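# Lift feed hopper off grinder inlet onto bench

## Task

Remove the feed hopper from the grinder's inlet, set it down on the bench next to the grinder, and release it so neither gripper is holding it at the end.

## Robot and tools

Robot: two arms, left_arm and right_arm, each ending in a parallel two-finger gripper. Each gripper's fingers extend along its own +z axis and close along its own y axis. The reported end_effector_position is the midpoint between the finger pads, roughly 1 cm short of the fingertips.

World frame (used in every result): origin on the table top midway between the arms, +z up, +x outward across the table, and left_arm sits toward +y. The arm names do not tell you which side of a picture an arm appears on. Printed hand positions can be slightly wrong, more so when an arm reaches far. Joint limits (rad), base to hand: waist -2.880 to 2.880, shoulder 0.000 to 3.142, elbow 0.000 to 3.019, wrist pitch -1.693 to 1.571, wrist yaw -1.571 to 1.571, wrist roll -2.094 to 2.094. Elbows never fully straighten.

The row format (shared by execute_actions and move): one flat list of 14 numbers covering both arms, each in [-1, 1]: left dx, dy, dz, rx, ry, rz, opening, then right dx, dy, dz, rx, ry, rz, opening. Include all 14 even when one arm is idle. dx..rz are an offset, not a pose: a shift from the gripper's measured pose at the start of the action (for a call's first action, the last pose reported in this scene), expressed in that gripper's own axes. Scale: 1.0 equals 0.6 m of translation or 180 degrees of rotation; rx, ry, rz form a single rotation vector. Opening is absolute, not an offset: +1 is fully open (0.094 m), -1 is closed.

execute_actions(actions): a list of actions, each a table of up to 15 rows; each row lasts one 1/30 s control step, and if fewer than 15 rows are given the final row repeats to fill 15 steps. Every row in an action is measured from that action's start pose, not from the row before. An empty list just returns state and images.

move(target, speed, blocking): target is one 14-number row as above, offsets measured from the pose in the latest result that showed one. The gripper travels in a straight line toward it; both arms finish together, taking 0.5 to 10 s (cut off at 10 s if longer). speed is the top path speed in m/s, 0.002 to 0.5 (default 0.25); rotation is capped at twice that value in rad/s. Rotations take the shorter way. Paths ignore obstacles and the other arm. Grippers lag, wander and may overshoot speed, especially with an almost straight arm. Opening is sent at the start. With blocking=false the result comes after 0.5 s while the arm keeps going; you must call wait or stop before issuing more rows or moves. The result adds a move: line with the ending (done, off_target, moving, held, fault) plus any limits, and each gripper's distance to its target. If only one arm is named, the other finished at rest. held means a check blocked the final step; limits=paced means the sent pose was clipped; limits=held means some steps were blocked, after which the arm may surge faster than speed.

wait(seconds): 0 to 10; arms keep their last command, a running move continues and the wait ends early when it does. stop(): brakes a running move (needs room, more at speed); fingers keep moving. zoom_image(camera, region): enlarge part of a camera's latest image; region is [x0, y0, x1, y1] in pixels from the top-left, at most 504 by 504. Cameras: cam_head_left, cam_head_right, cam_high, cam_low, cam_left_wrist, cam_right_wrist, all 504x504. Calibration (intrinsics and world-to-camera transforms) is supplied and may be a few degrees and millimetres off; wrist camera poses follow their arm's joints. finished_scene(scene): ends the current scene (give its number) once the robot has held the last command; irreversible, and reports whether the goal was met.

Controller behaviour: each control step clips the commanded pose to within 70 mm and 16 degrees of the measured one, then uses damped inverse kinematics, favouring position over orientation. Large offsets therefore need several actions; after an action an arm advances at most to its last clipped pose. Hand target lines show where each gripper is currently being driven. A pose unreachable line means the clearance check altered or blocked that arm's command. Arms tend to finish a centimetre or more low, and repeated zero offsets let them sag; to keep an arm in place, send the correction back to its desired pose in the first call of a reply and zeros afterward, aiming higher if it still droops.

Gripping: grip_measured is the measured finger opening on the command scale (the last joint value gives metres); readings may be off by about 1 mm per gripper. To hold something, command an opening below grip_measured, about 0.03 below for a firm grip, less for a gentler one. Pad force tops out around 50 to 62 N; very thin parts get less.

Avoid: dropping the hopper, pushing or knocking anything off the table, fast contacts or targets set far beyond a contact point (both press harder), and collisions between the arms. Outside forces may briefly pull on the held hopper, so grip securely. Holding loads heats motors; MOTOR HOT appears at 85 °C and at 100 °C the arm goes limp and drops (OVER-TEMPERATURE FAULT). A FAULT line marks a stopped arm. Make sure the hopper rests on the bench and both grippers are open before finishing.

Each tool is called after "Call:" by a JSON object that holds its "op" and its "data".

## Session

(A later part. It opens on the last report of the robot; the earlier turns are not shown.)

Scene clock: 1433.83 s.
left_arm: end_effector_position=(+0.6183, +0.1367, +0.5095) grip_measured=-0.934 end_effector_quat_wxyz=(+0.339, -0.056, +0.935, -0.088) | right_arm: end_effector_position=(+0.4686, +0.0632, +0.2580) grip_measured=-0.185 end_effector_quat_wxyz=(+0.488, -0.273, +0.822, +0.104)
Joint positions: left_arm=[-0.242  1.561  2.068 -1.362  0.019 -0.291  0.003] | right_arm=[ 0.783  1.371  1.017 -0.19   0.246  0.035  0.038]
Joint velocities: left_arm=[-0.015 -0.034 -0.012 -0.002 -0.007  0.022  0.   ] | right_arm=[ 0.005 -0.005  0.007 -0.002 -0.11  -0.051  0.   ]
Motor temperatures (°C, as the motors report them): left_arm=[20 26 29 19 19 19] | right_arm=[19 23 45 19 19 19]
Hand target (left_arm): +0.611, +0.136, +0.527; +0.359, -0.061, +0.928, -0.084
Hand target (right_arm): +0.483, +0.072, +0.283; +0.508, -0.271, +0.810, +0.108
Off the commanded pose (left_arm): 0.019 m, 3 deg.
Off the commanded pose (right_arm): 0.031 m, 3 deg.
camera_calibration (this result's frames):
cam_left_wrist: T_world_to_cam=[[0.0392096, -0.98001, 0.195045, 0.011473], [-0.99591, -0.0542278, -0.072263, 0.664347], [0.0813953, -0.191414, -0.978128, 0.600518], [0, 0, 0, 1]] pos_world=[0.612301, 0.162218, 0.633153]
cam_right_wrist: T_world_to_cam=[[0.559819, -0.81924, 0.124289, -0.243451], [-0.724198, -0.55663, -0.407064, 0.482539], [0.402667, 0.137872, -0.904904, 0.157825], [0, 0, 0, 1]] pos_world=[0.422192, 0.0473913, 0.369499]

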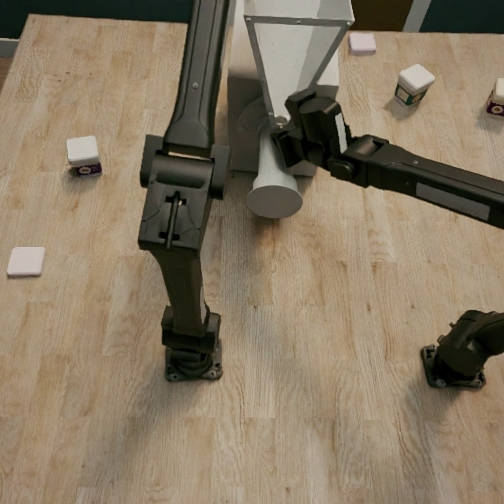

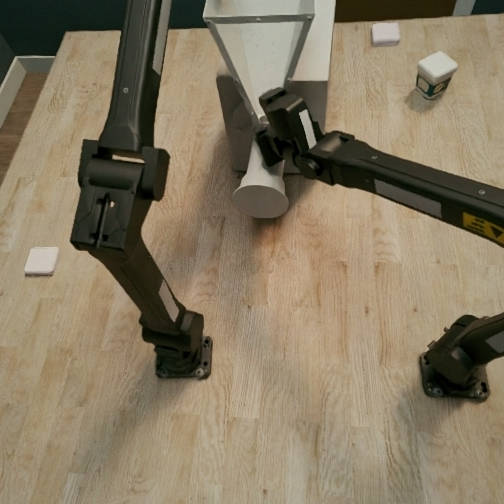

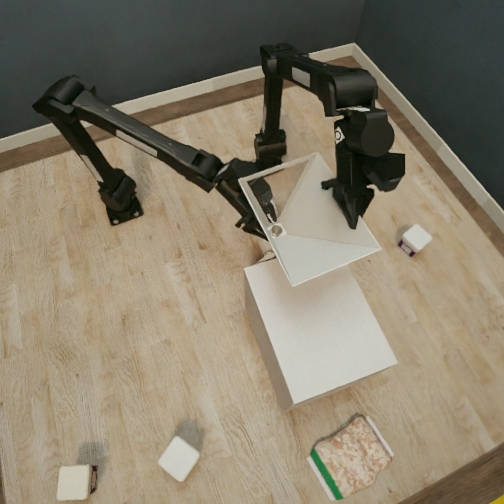

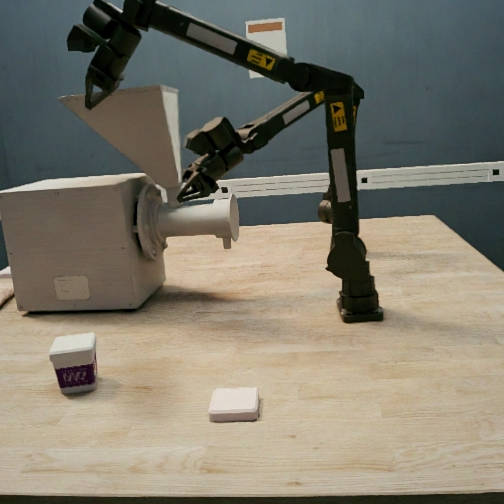

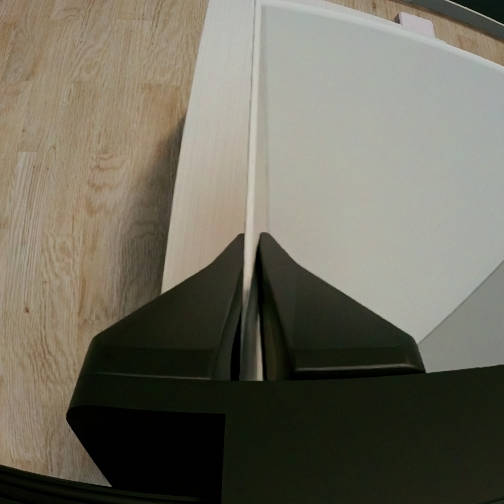

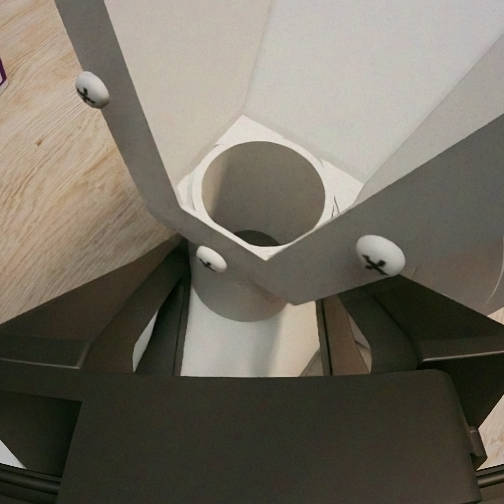

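Call:
{"op": "execute_actions", "data": {"actions": [[[-0.0142, -0.0087, -0.0353, 0.0, -0.015, 0, -1, -0.0787, -0.008, -0.0128, 0, -0.015, 0, -0.5]], [[-0.0194, -0.0104, -0.0416, 0.0, -0.015, 0, -1, -0.1115, -0.0117, -0.032, 0, -0.015, 0, -0.5]]]}}

Scene clock: 1459.33 s.
left_arm: end_effector_position=(+0.6182, +0.1370, +0.5094) grip_measured=-0.937 end_effector_quat_wxyz=(+0.338, -0.056, +0.935, -0.089) | right_arm: end_effector_position=(+0.4676, +0.0621, +0.2607) grip_measured=-0.187 end_effector_quat_wxyz=(+0.457, -0.278, +0.839, +0.100)
Joint positions: left_arm=[-0.24   1.561  2.068 -1.363  0.023 -0.291  0.003] | right_arm=[ 0.778  1.375  1.07  -0.31   0.226  0.052  0.038]
Joint velocities: left_arm=[ 0.005 -0.005 -0.007  0.002 -0.007  0.051 -0.   ] | right_arm=[-0.005 -0.005 -0.007  0.007 -0.007 -0.022 -0.001]
Motor temperatures (°C, as the motors report them): left_arm=[20 26 29 19 21 19] | right_arm=[19 23 45 19 19 19]
Hand target (left_arm): +0.610, +0.135, +0.536; +0.361, -0.057, +0.927, -0.089
Hand target (right_arm): +0.480, +0.068, +0.326; +0.499, -0.271, +0.816, +0.110
Off the commanded pose (left_arm): 0.028 m, 3 deg.
Off the commanded pose (right_arm): 0.069 m, 6 deg.
camera_calibration (this result's frames):
cam_left_wrist: T_world_to_cam=[[0.039022, -0.979501, 0.197623, 0.0105421], [-0.996022, -0.0539847, -0.0708996, 0.663604], [0.0801149, -0.19407, -0.977711, 0.601417], [0, 0, 0, 1]] pos_world=[0.61237, 0.162868, 0.632978]
cam_right_wrist: T_world_to_cam=[[0.568938, -0.814444, 0.113978, -0.245942], [-0.747413, -0.569898, -0.341453, 0.476891], [0.34305, 0.109077, -0.932963, 0.197745], [0, 0, 0, 1]] pos_world=[0.428524, 0.0499036, 0.375356]

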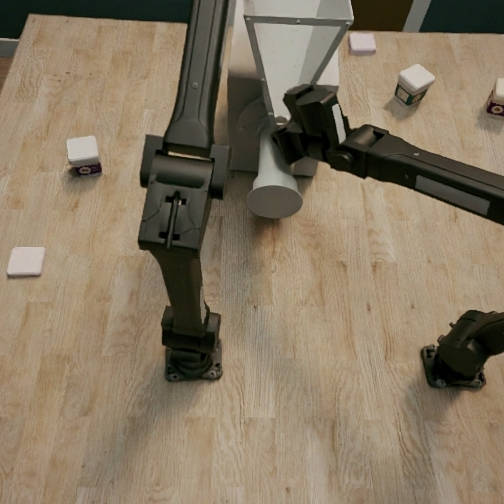

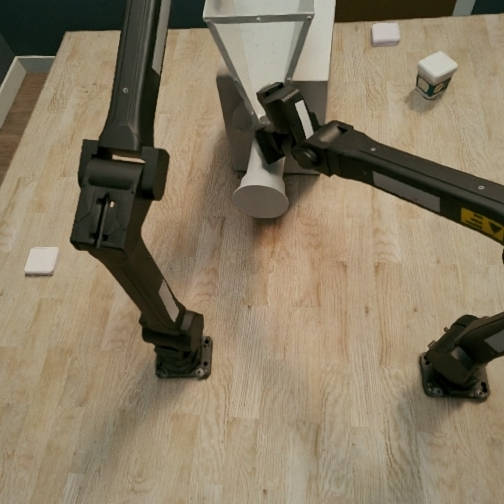

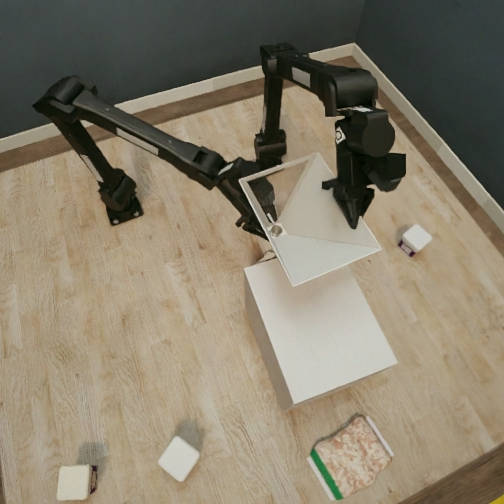

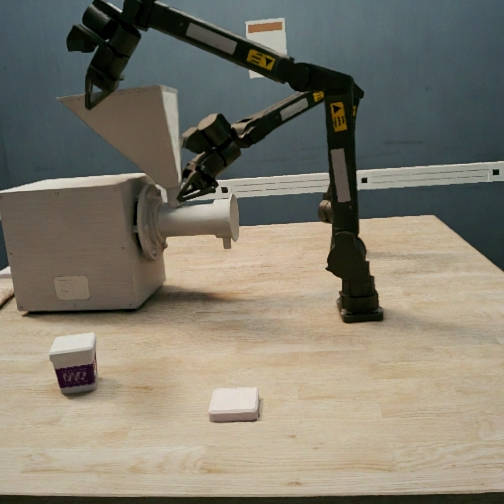

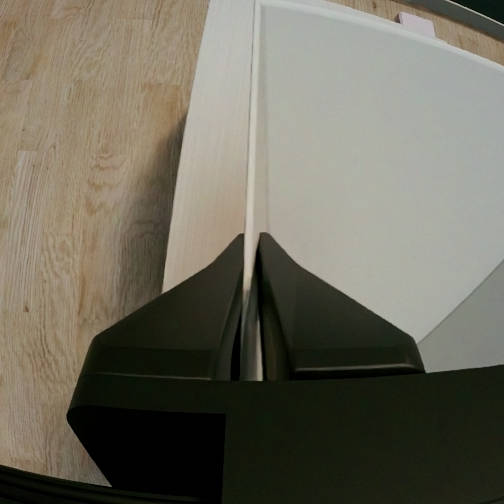

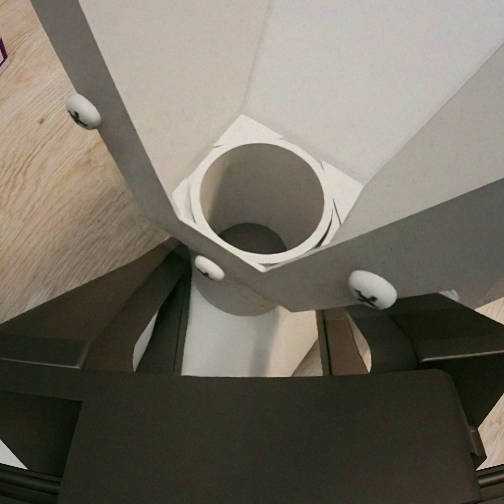

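Call:
{"op": "zoom_image", "data": {"camera": "cam_right_wrist", "region": [150, 100, 390, 320]}}

Region (150, 100, 390, 320) of cam_right_wrist's 504x504 image, scaled by 2.100, with more detail than that image has; it fills the top 462 rows of this view, and the rest is white.

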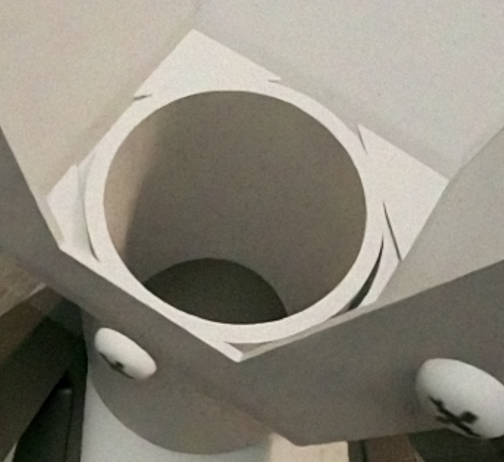

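Call:
{"op": "execute_actions", "data": {"actions": [[[-0.0246, -0.0121, -0.0479, 0.0, -0.02, 0, -1, -0.1115, -0.0117, -0.032, 0, -0.05, 0, -0.5]], [[-0.035, -0.0155, -0.0605, 0.0, -0.025, 0, -1, -0.1115, -0.0117, -0.032, 0, -0.08, 0, -0.5]]]}}

Scene clock: 1517.43 s.
left_arm: end_effector_position=(+0.6181, +0.1362, +0.5100) grip_measured=-0.937 end_effector_quat_wxyz=(+0.339, -0.056, +0.935, -0.090) | right_arm: end_effector_position=(+0.4687, +0.0632, +0.2611) grip_measured=-0.191 end_effector_quat_wxyz=(+0.497, -0.273, +0.815, +0.116)
Joint positions: left_arm=[-0.241  1.561  2.069 -1.363  0.023 -0.291  0.003] | right_arm=[ 0.777  1.363  1.002 -0.153  0.223  0.03   0.038]
Joint velocities: left_arm=[-0.024  0.015 -0.002 -0.007  0.007 -0.037 -0.001] | right_arm=[-0.015 -0.015 -0.002  0.007  0.037 -0.007 -0.   ]
Motor temperatures (°C, as the motors report them): left_arm=[20 25 32 19 21 19] | right_arm=[19 24 51 19 19 19]
Hand target (left_arm): +0.609, +0.136, +0.550; +0.375, -0.060, +0.921, -0.088
Hand target (right_arm): +0.482, +0.069, +0.329; +0.562, -0.262, +0.774, +0.133
Off the commanded pose (left_arm): 0.042 m, 4 deg.
Off the commanded pose (right_arm): 0.071 m, 9 deg.
camera_calibration (this result's frames):
cam_left_wrist: T_world_to_cam=[[0.0374978, -0.979355, 0.19864, 0.0100703], [-0.996024, -0.0527048, -0.0718287, 0.663767], [0.080815, -0.195156, -0.977437, 0.601408], [0, 0, 0, 1]] pos_world=[0.612147, 0.162215, 0.633515]
cam_right_wrist: T_world_to_cam=[[0.570413, -0.813847, 0.110829, -0.24559], [-0.709916, -0.556374, -0.431818, 0.48362], [0.413096, 0.167635, -0.895126, 0.151246], [0, 0, 0, 1]] pos_world=[0.420938, 0.0438471, 0.371438]

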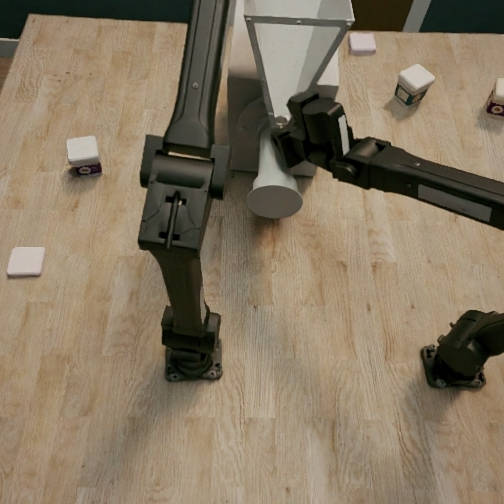

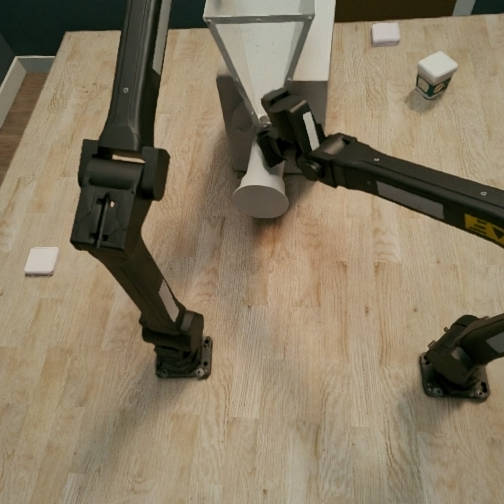

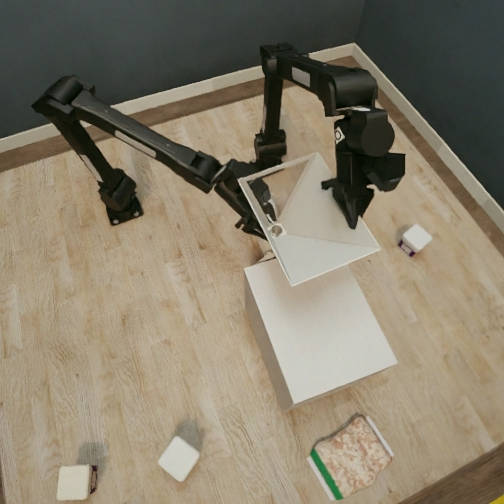

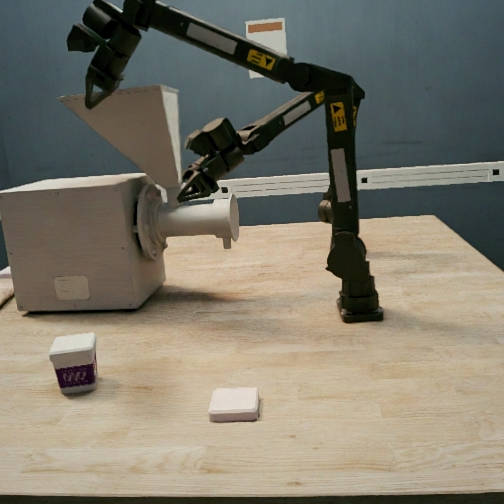

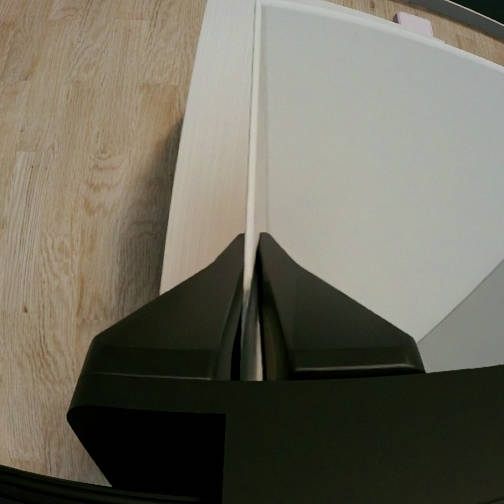

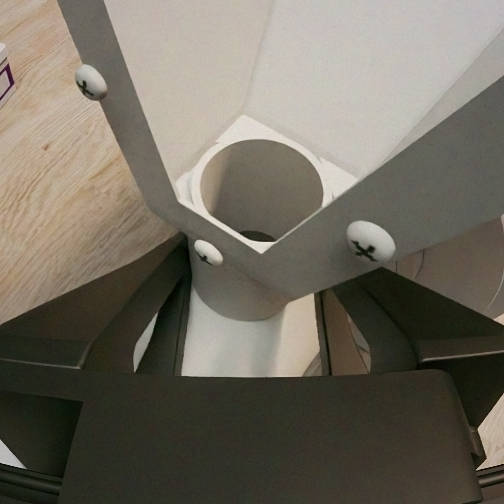

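Call:
{"op": "execute_actions", "data": {"actions": [[[-0.009, -0.007, -0.029, 0, -0.015, 0, -1, -0.03, 0, 0, 0, 0, 0, -0.5]], [[-0.009, -0.007, -0.029, 0, -0.015, 0, -1, 0, 0, 0, 0, 0, 0, -0.5]]]}}

Scene clock: 1528.77 s.
left_arm: end_effector_position=(+0.6168, +0.1344, +0.5108) grip_measured=-0.951 end_effector_quat_wxyz=(+0.343, -0.057, +0.932, -0.098) | right_arm: end_effector_position=(+0.4675, +0.0623, +0.2582) grip_measured=-0.191 end_effector_quat_wxyz=(+0.488, -0.271, +0.822, +0.116)
Joint positions: left_arm=[-0.241  1.549  2.051 -1.344  0.035 -0.3    0.002] | right_arm=[ 0.777  1.364  1.007 -0.178  0.22   0.044  0.038]
Joint velocities: left_arm=[-0.005  0.015 -0.017 -0.032  0.051 -0.007  0.   ] | right_arm=[ 0.005 -0.015  0.012  0.012  0.007  0.022  0.   ]
Motor temperatures (°C, as the motors report them): left_arm=[20 25 32 19 21 19] | right_arm=[19 24 49 19 19 19]
Hand target (left_arm): +0.610, +0.135, +0.527; +0.363, -0.058, +0.925, -0.093
Hand target (right_arm): +0.468, +0.062, +0.258; +0.488, -0.273, +0.821, +0.115
Off the commanded pose (left_arm): 0.018 m, 3 deg.
Off the commanded pose (right_arm): 0.000 m, 0 deg.
camera_calibration (this result's frames):
cam_left_wrist: T_world_to_cam=[[0.0339004, -0.976038, 0.214943, 0.00159573], [-0.995323, -0.0524367, -0.08113, 0.666693], [0.0904569, -0.211187, -0.973251, 0.596049], [0, 0, 0, 1]] pos_world=[0.609604, 0.162394, 0.633851]
cam_right_wrist: T_world_to_cam=[[0.568967, -0.816003, 0.10206, -0.242255], [-0.721597, -0.554917, -0.413962, 0.481779], [0.394429, 0.161885, -0.904555, 0.160786], [0, 0, 0, 1]] pos_world=[0.422066, 0.0436381, 0.369602]

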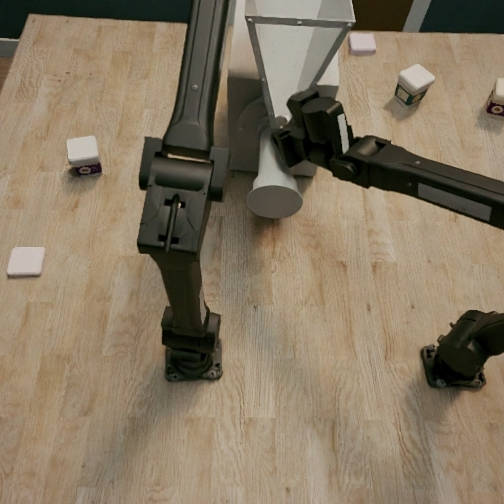

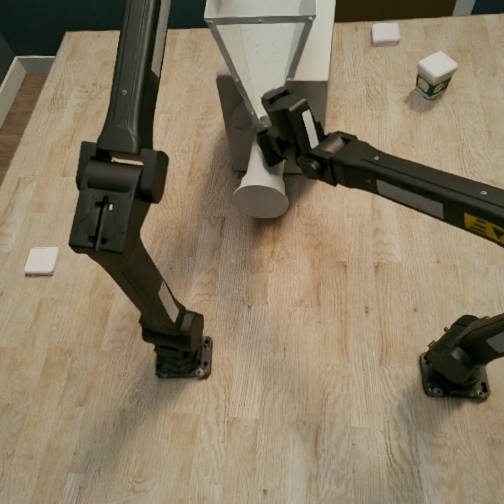

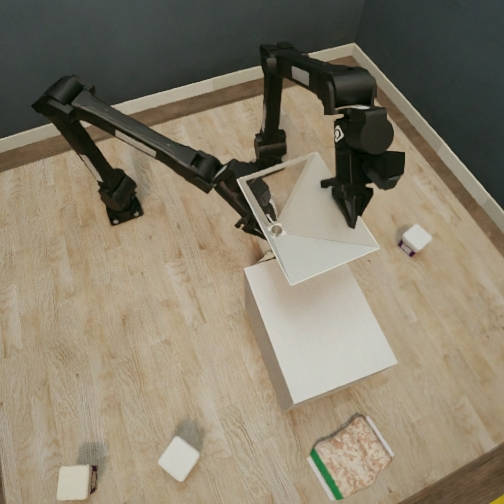

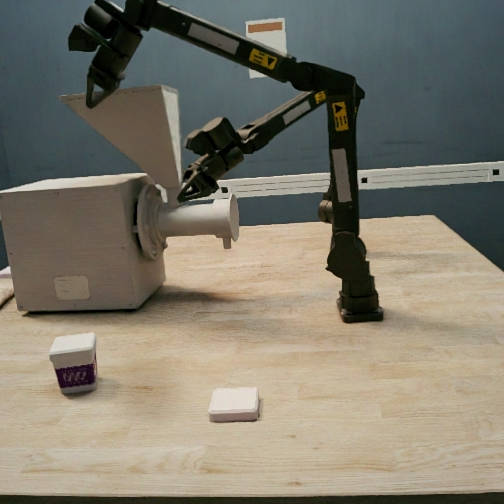

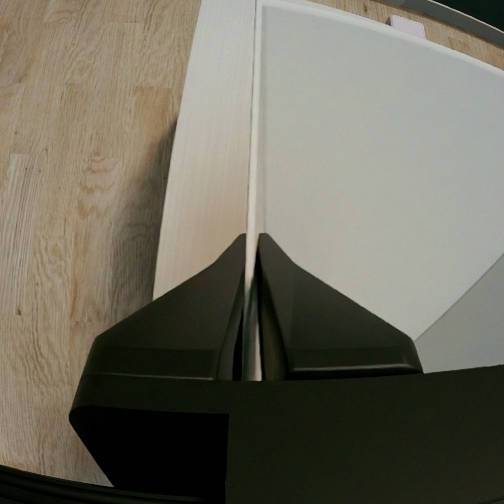

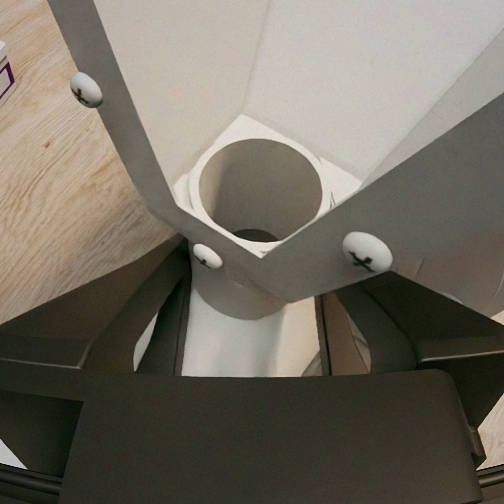

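Call:
{"op": "execute_actions", "data": {"actions": [[[-0.009, -0.007, -0.029, 0, -0.015, 0, -1, -0.03, 0, 0, 0, 0, 0, -0.1]], [[-0.009, -0.007, -0.029, 0, -0.015, 0, -1, -0.03, 0, 0, 0, 0, 0, 0.2]]]}}

Call:
{"op": "move", "data": {"target": [-0.009, -0.007, -0.029, 0, -0.015, 0, -1, -0.06, 0, -0.16, 0, 0, 0, 0.2], "speed": 0.12}}

Scene clock: 1590.37 s.
left_arm: end_effector_position=(+0.6165, +0.1336, +0.5114) grip_measured=-0.956 end_effector_quat_wxyz=(+0.348, -0.059, +0.930, -0.102) | right_arm: end_effector_position=(+0.4626, +0.0573, +0.2480) grip_measured=+0.198 end_effector_quat_wxyz=(+0.465, -0.279, +0.834, +0.105)
Joint positions: left_arm=[-0.241  1.54   2.035 -1.325  0.04  -0.306  0.002] | right_arm=[ 0.777  1.364  1.011 -0.24   0.22   0.045  0.056]
Joint velocities: left_arm=[-0.015 -0.015 -0.017 -0.002  0.081  0.066 -0.   ] | right_arm=[-0.005  0.005  0.002 -0.002 -0.081  0.051 -0.   ]
Motor temperatures (°C, as the motors report them): left_arm=[20 26 29 19 21 19] | right_arm=[19 23 43 19 19 19]
Hand target (left_arm): +0.609, +0.134, +0.528; +0.367, -0.061, +0.923, -0.099
Hand target (right_arm): +0.471, +0.065, +0.268; +0.475, -0.276, +0.828, +0.110
Off the commanded pose (left_arm): 0.018 m, 2 deg.
Off the commanded pose (right_arm): 0.023 m, 1 deg.
camera_calibration (this result's frames):
cam_left_wrist: T_world_to_cam=[[0.032622, -0.973989, 0.224233, -0.00350069], [-0.994308, -0.054394, -0.0916136, 0.671481], [0.101428, -0.219968, -0.97022, 0.589329], [0, 0, 0, 1]] pos_world=[0.607999, 0.162749, 0.634081]
cam_right_wrist: T_world_to_cam=[[0.573257, -0.811625, 0.112434, -0.247339], [-0.737364, -0.570838, -0.361162, 0.466331], [0.35731, 0.124133, -0.9257, 0.178877], [0, 0, 0, 1]] pos_world=[0.421731, 0.0432484, 0.361817]

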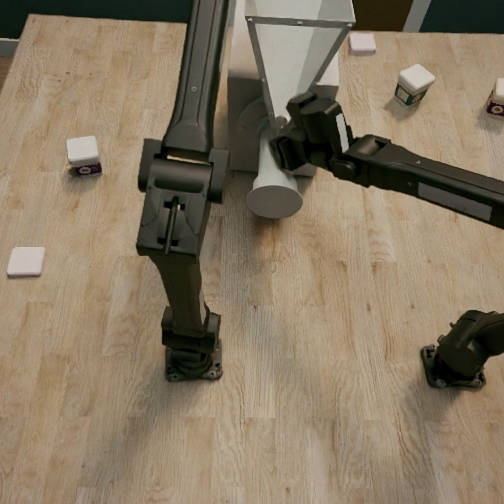

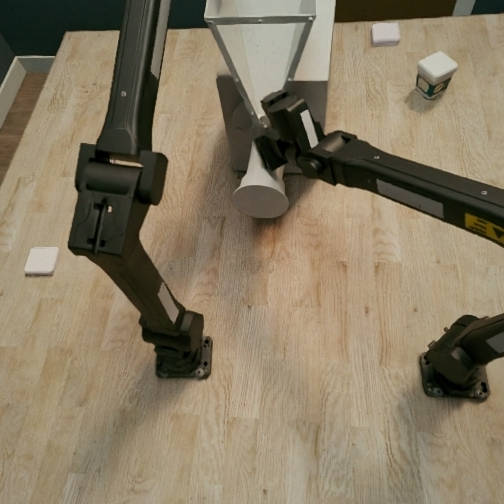

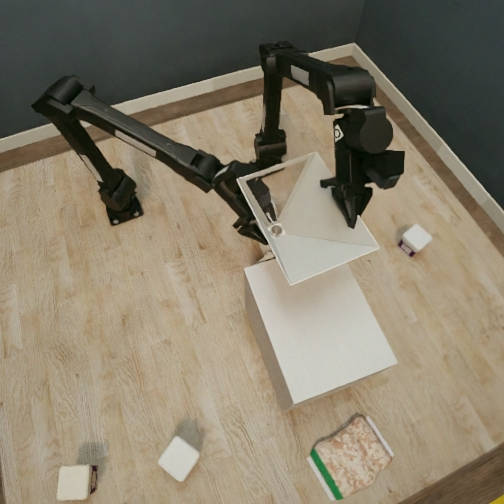

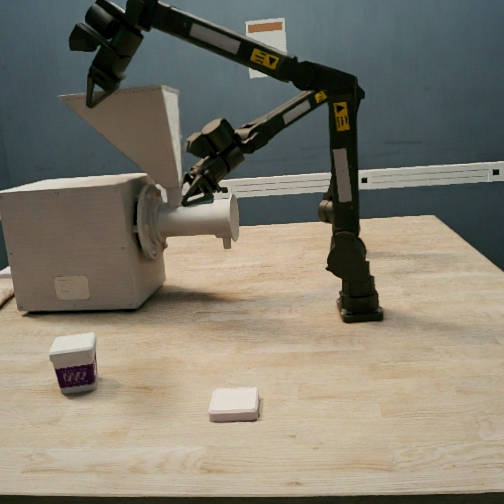

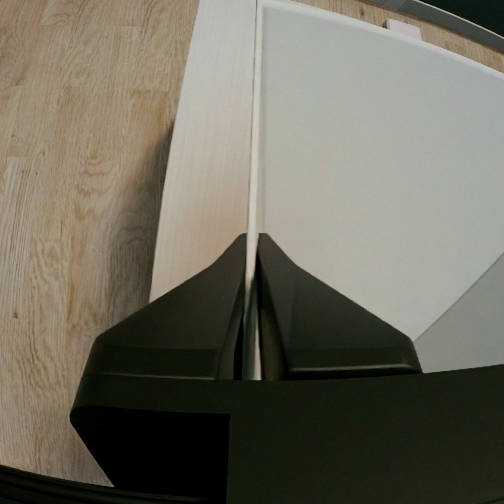

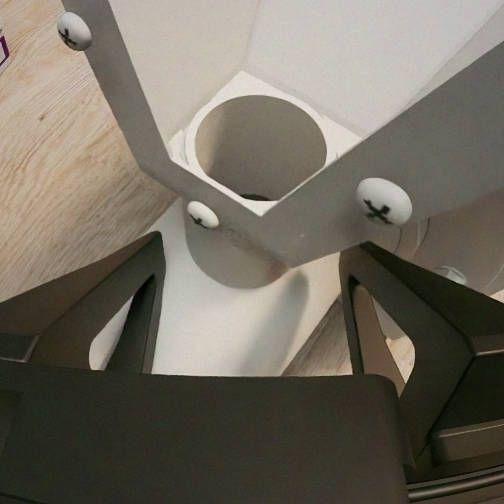

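Scene clock: 1591.60 s.
left_arm: end_effector_position=(+0.6165, +0.1332, +0.5115) grip_measured=-0.962 end_effector_quat_wxyz=(+0.349, -0.060, +0.929, -0.107) | right_arm: end_effector_position=(+0.4062, +0.0197, +0.3092) grip_measured=+0.198 end_effector_quat_wxyz=(+0.454, -0.283, +0.839, +0.095)
Joint positions: left_arm=[-0.24   1.536  2.028 -1.316  0.047 -0.31   0.002] | right_arm=[ 0.82   1.152  1.011 -0.49   0.262  0.067  0.056]
Joint velocities: left_arm=[-0.015 -0.015  0.002 -0.012  0.007  0.007 -0.001] | right_arm=[-0.005 -0.005  0.002 -0.017 -0.007 -0.007  0.   ]
Motor temperatures (°C, as the motors report them): left_arm=[20 26 29 19 21 19] | right_arm=[19 23 43 19 19 19]
Hand target (left_arm): +0.609, +0.133, +0.528; +0.369, -0.061, +0.922, -0.101
Hand target (right_arm): +0.407, +0.028, +0.330; +0.465, -0.279, +0.833, +0.104
Off the commanded pose (left_arm): 0.019 m, 3 deg.
Off the commanded pose (right_arm): 0.023 m, 2 deg.
move: off_target (left_arm, right_arm)
camera_calibration (this result's frames):
cam_left_wrist: T_world_to_cam=[[0.0311435, -0.971893, 0.233354, -0.00796177], [-0.993956, -0.0547032, -0.0951791, 0.673076], [0.105269, -0.228979, -0.967723, 0.586864], [0, 0, 0, 1]] pos_world=[0.607477, 0.163461, 0.633842]
cam_right_wrist: T_world_to_cam=[[0.572204, -0.810477, 0.125342, -0.255979], [-0.745278, -0.577666, -0.33296, 0.420025], [0.342262, 0.0971064, -0.934573, 0.269801], [0, 0, 0, 1]] pos_world=[0.367164, 0.00896959, 0.424086]

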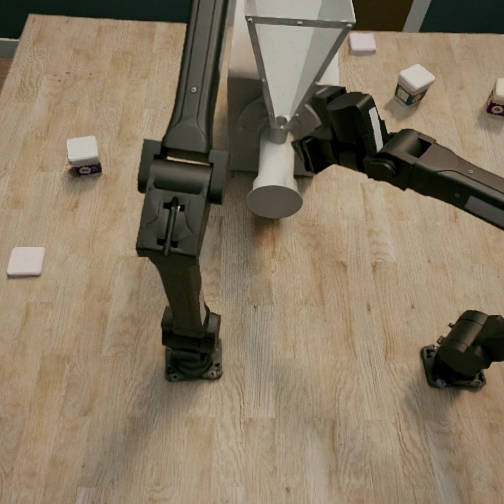

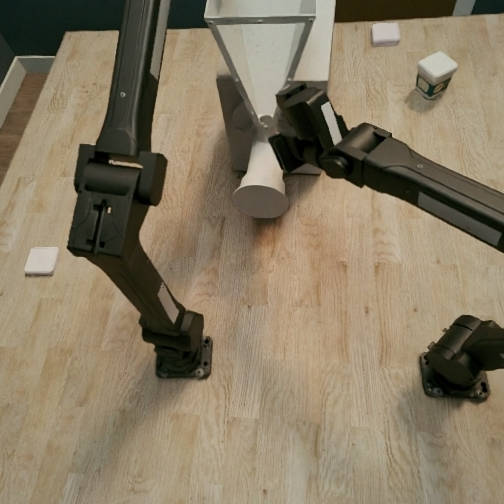

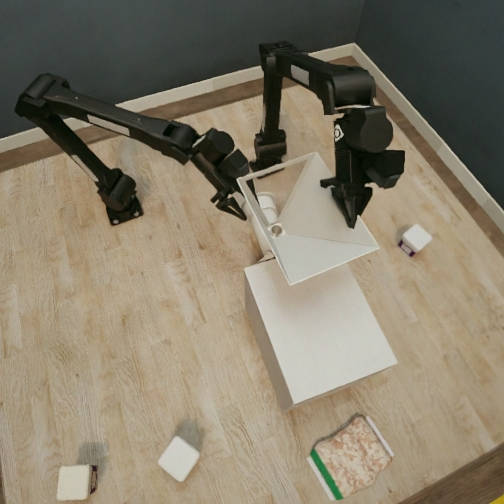

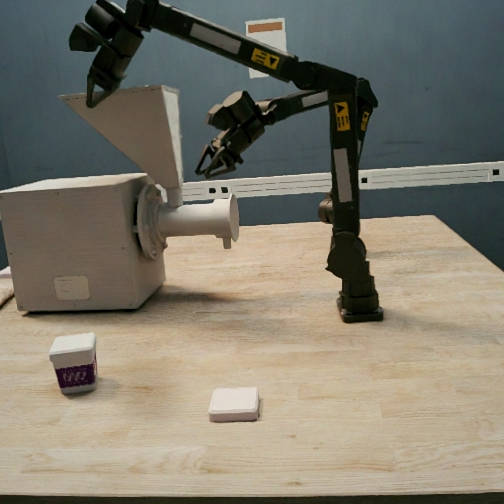

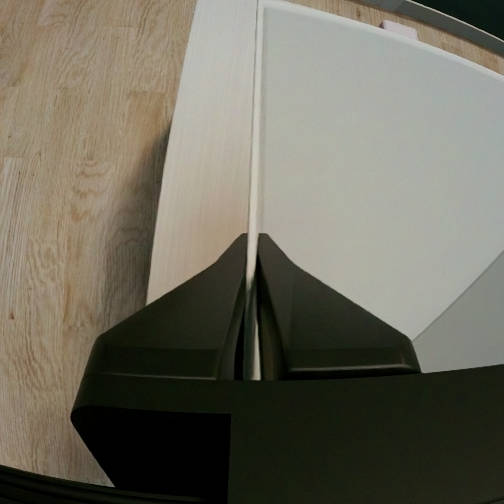

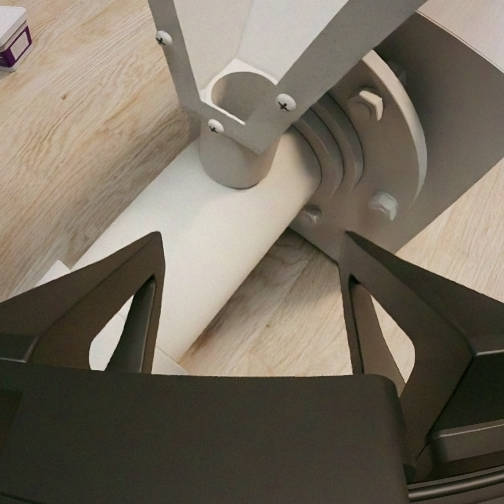

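Call:
{"op": "execute_actions", "data": {"actions": []}}

Scene clock: 1608.53 s.
left_arm: end_effector_position=(+0.6165, +0.1332, +0.5115) grip_measured=-0.962 end_effector_quat_wxyz=(+0.349, -0.060, +0.929, -0.107) | right_arm: end_effector_position=(+0.4062, +0.0197, +0.3092) grip_measured=+0.198 end_effector_quat_wxyz=(+0.454, -0.283, +0.839, +0.095)
Joint positions: left_arm=[-0.24   1.536  2.028 -1.316  0.047 -0.31   0.002] | right_arm=[ 0.82   1.152  1.011 -0.49   0.262  0.067  0.056]
Joint velocities: left_arm=[-0.015  0.005 -0.012  0.012 -0.022 -0.037 -0.001] | right_arm=[ 0.005 -0.005  0.002 -0.007 -0.037  0.022  0.001]
Motor temperatures (°C, as the motors report them): left_arm=[20 26 29 19 22 19] | right_arm=[19 23 45 19 19 19]
Hand target (left_arm): +0.609, +0.133, +0.528; +0.369, -0.061, +0.922, -0.101
Hand target (right_arm): +0.407, +0.028, +0.330; +0.465, -0.279, +0.833, +0.104
Off the commanded pose (left_arm): 0.019 m, 3 deg.
Off the commanded pose (right_arm): 0.023 m, 2 deg.
camera_calibration (this result's frames):
cam_left_wrist: T_world_to_cam=[[0.0311435, -0.971893, 0.233354, -0.00796177], [-0.993956, -0.0547032, -0.0951791, 0.673076], [0.105269, -0.228979, -0.967723, 0.586864], [0, 0, 0, 1]] pos_world=[0.607477, 0.163461, 0.633842]
cam_right_wrist: T_world_to_cam=[[0.572048, -0.810635, 0.125032, -0.255817], [-0.745456, -0.577414, -0.332998, 0.420104], [0.342135, 0.0972851, -0.934601, 0.269858], [0, 0, 0, 1]] pos_world=[0.36718, 0.00894698, 0.424089]

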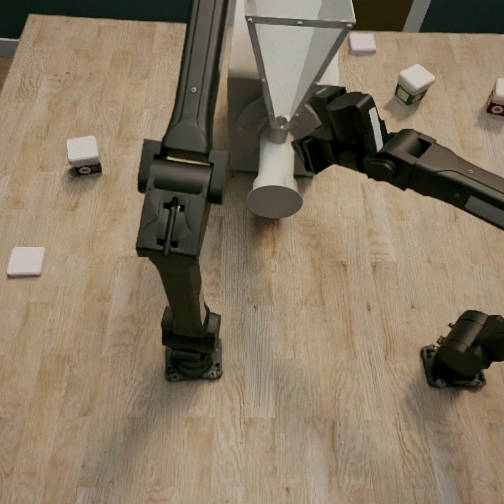

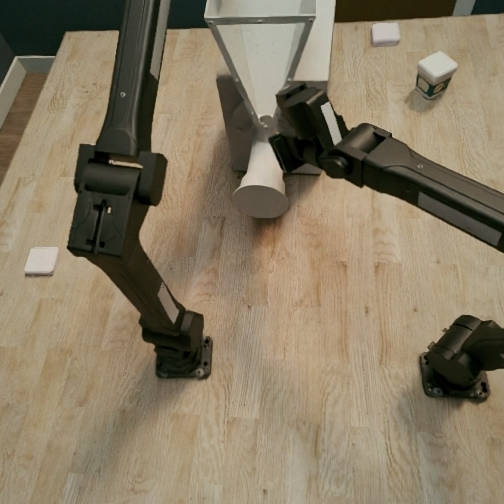

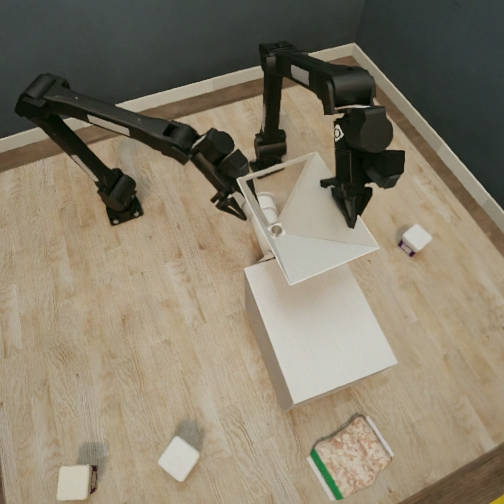

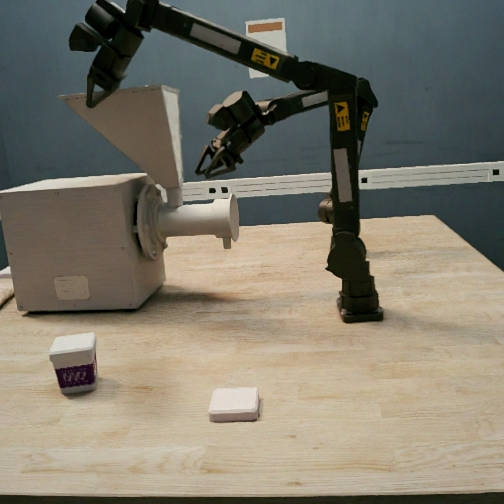

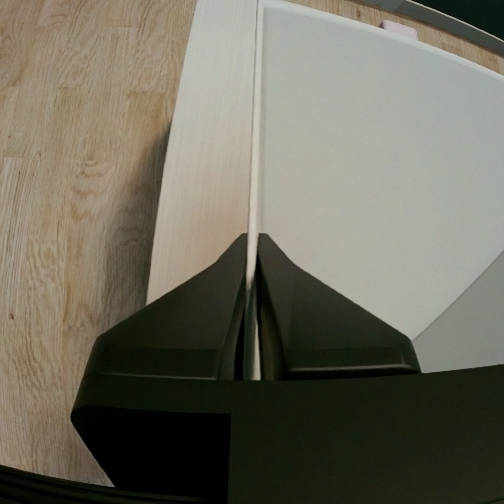

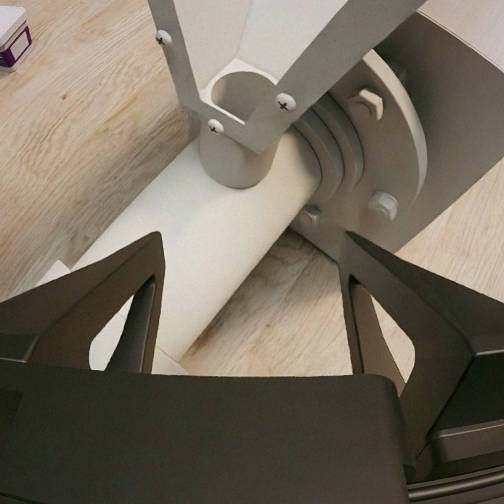

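Call:
{"op": "zoom_image", "data": {"camera": "cam_right_wrist", "region": [130, 20, 430, 260]}}

Call:
{"op": "zoom_image", "data": {"camera": "cam_low", "region": [120, 140, 260, 260]}}

Region (130, 20, 430, 260) of cam_right_wrist's 504x504 image, scaled by 1.680, with more detail than that image has; it fills the top 403 rows of this view, and the rest is white.

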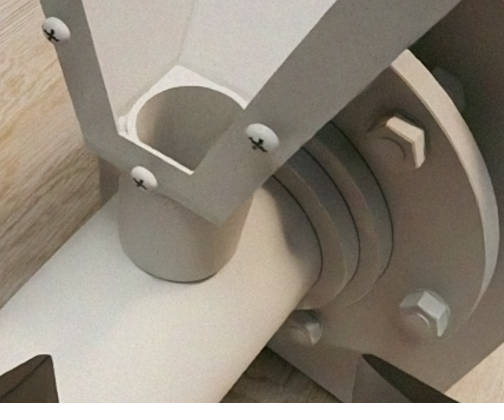

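Region (120, 140, 260, 260) of cam_low's 504x504 image, scaled by 3.600, with more detail than that image has; it fills the top 432 rows of this view, and the rest is white.

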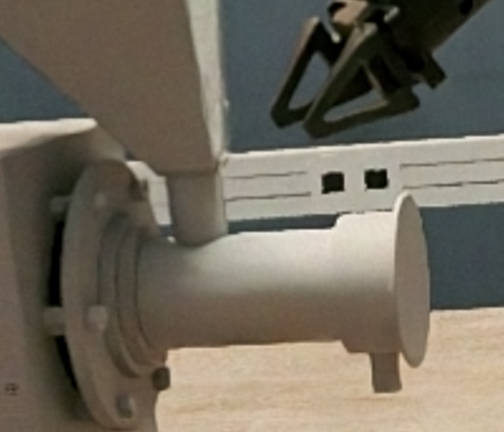

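Call:
{"op": "execute_actions", "data": {"actions": [[[0.0025,0.0334,-0.0522,-0.035,-0.028,-0.041,-1, 0,0,-0.1,0,0,0,0.2]]]}}

Scene clock: 1644.57 s.
left_arm: end_effector_position=(+0.5978, +0.1572, +0.5132) grip_measured=-0.965 end_effector_quat_wxyz=(+0.360, -0.141, +0.919, -0.076) | right_arm: end_effector_position=(+0.3625, -0.0103, +0.3430) grip_measured=+0.198 end_effector_quat_wxyz=(+0.459, -0.283, +0.837, +0.094)
Joint positions: left_arm=[-0.24   1.473  1.959 -1.305 -0.073 -0.439  0.002] | right_arm=[ 0.864  0.999  0.992 -0.622  0.302  0.089  0.056]
Joint velocities: left_arm=[ 0.005 -0.005  0.017 -0.002 -0.007  0.007  0.   ] | right_arm=[-0.005  0.112  0.007 -0.012  0.022 -0.051 -0.001]
Motor temperatures (°C, as the motors report them): left_arm=[20 26 29 19 22 19] | right_arm=[19 23 46 19 19 19]
Hand target (left_arm): +0.594, +0.157, +0.528; +0.379, -0.143, +0.911, -0.076
Hand target (right_arm): +0.363, -0.005, +0.343; +0.455, -0.283, +0.839, +0.094
Off the commanded pose (left_arm): 0.016 m, 2 deg.
Off the commanded pose (right_arm): 0.005 m, 1 deg.
camera_calibration (this result's frames):
cam_left_wrist: T_world_to_cam=[[0.199743, -0.95115, 0.235405, -0.0895953], [-0.968273, -0.228422, -0.101348, 0.671094], [0.150169, -0.207693, -0.966599, 0.565278], [0, 0, 0, 1]] pos_world=[0.582811, 0.185478, 0.635502]
cam_right_wrist: T_world_to_cam=[[0.57036, -0.811188, 0.129085, -0.260163], [-0.742533, -0.576384, -0.341213, 0.383262], [0.351191, 0.0987642, -0.93108, 0.314836], [0, 0, 0, 1]] pos_world=[0.322403, -0.0212293, 0.457495]

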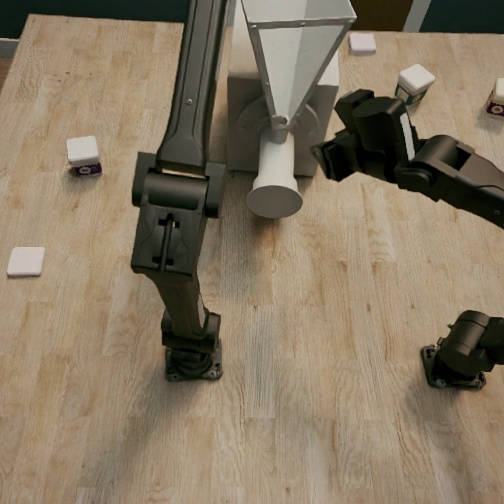

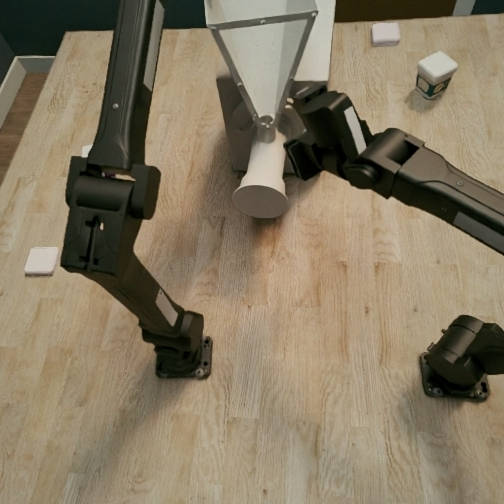

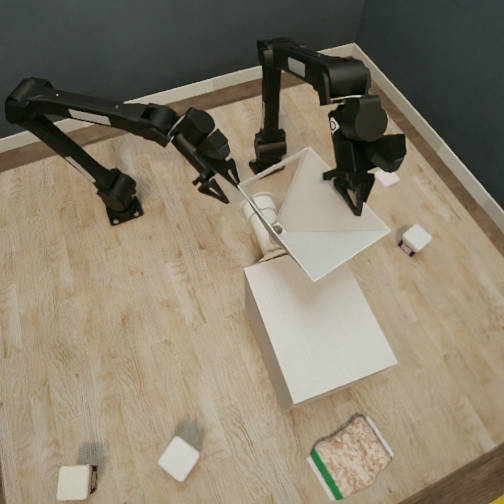

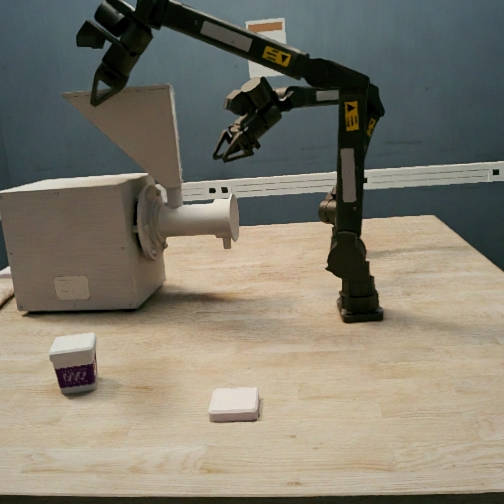

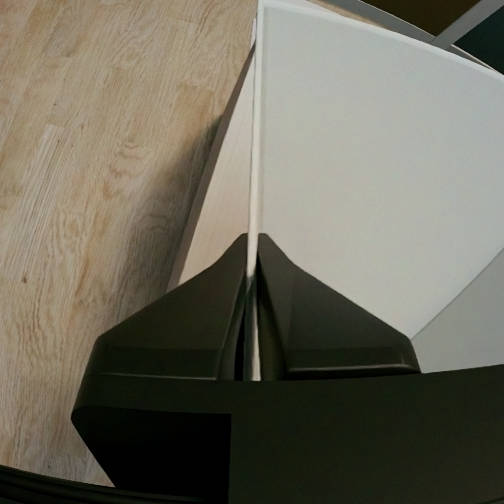

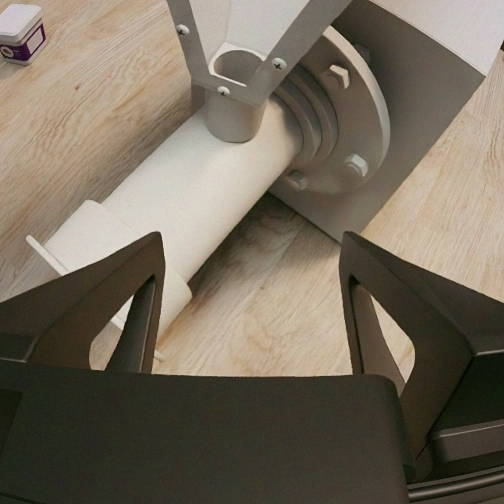

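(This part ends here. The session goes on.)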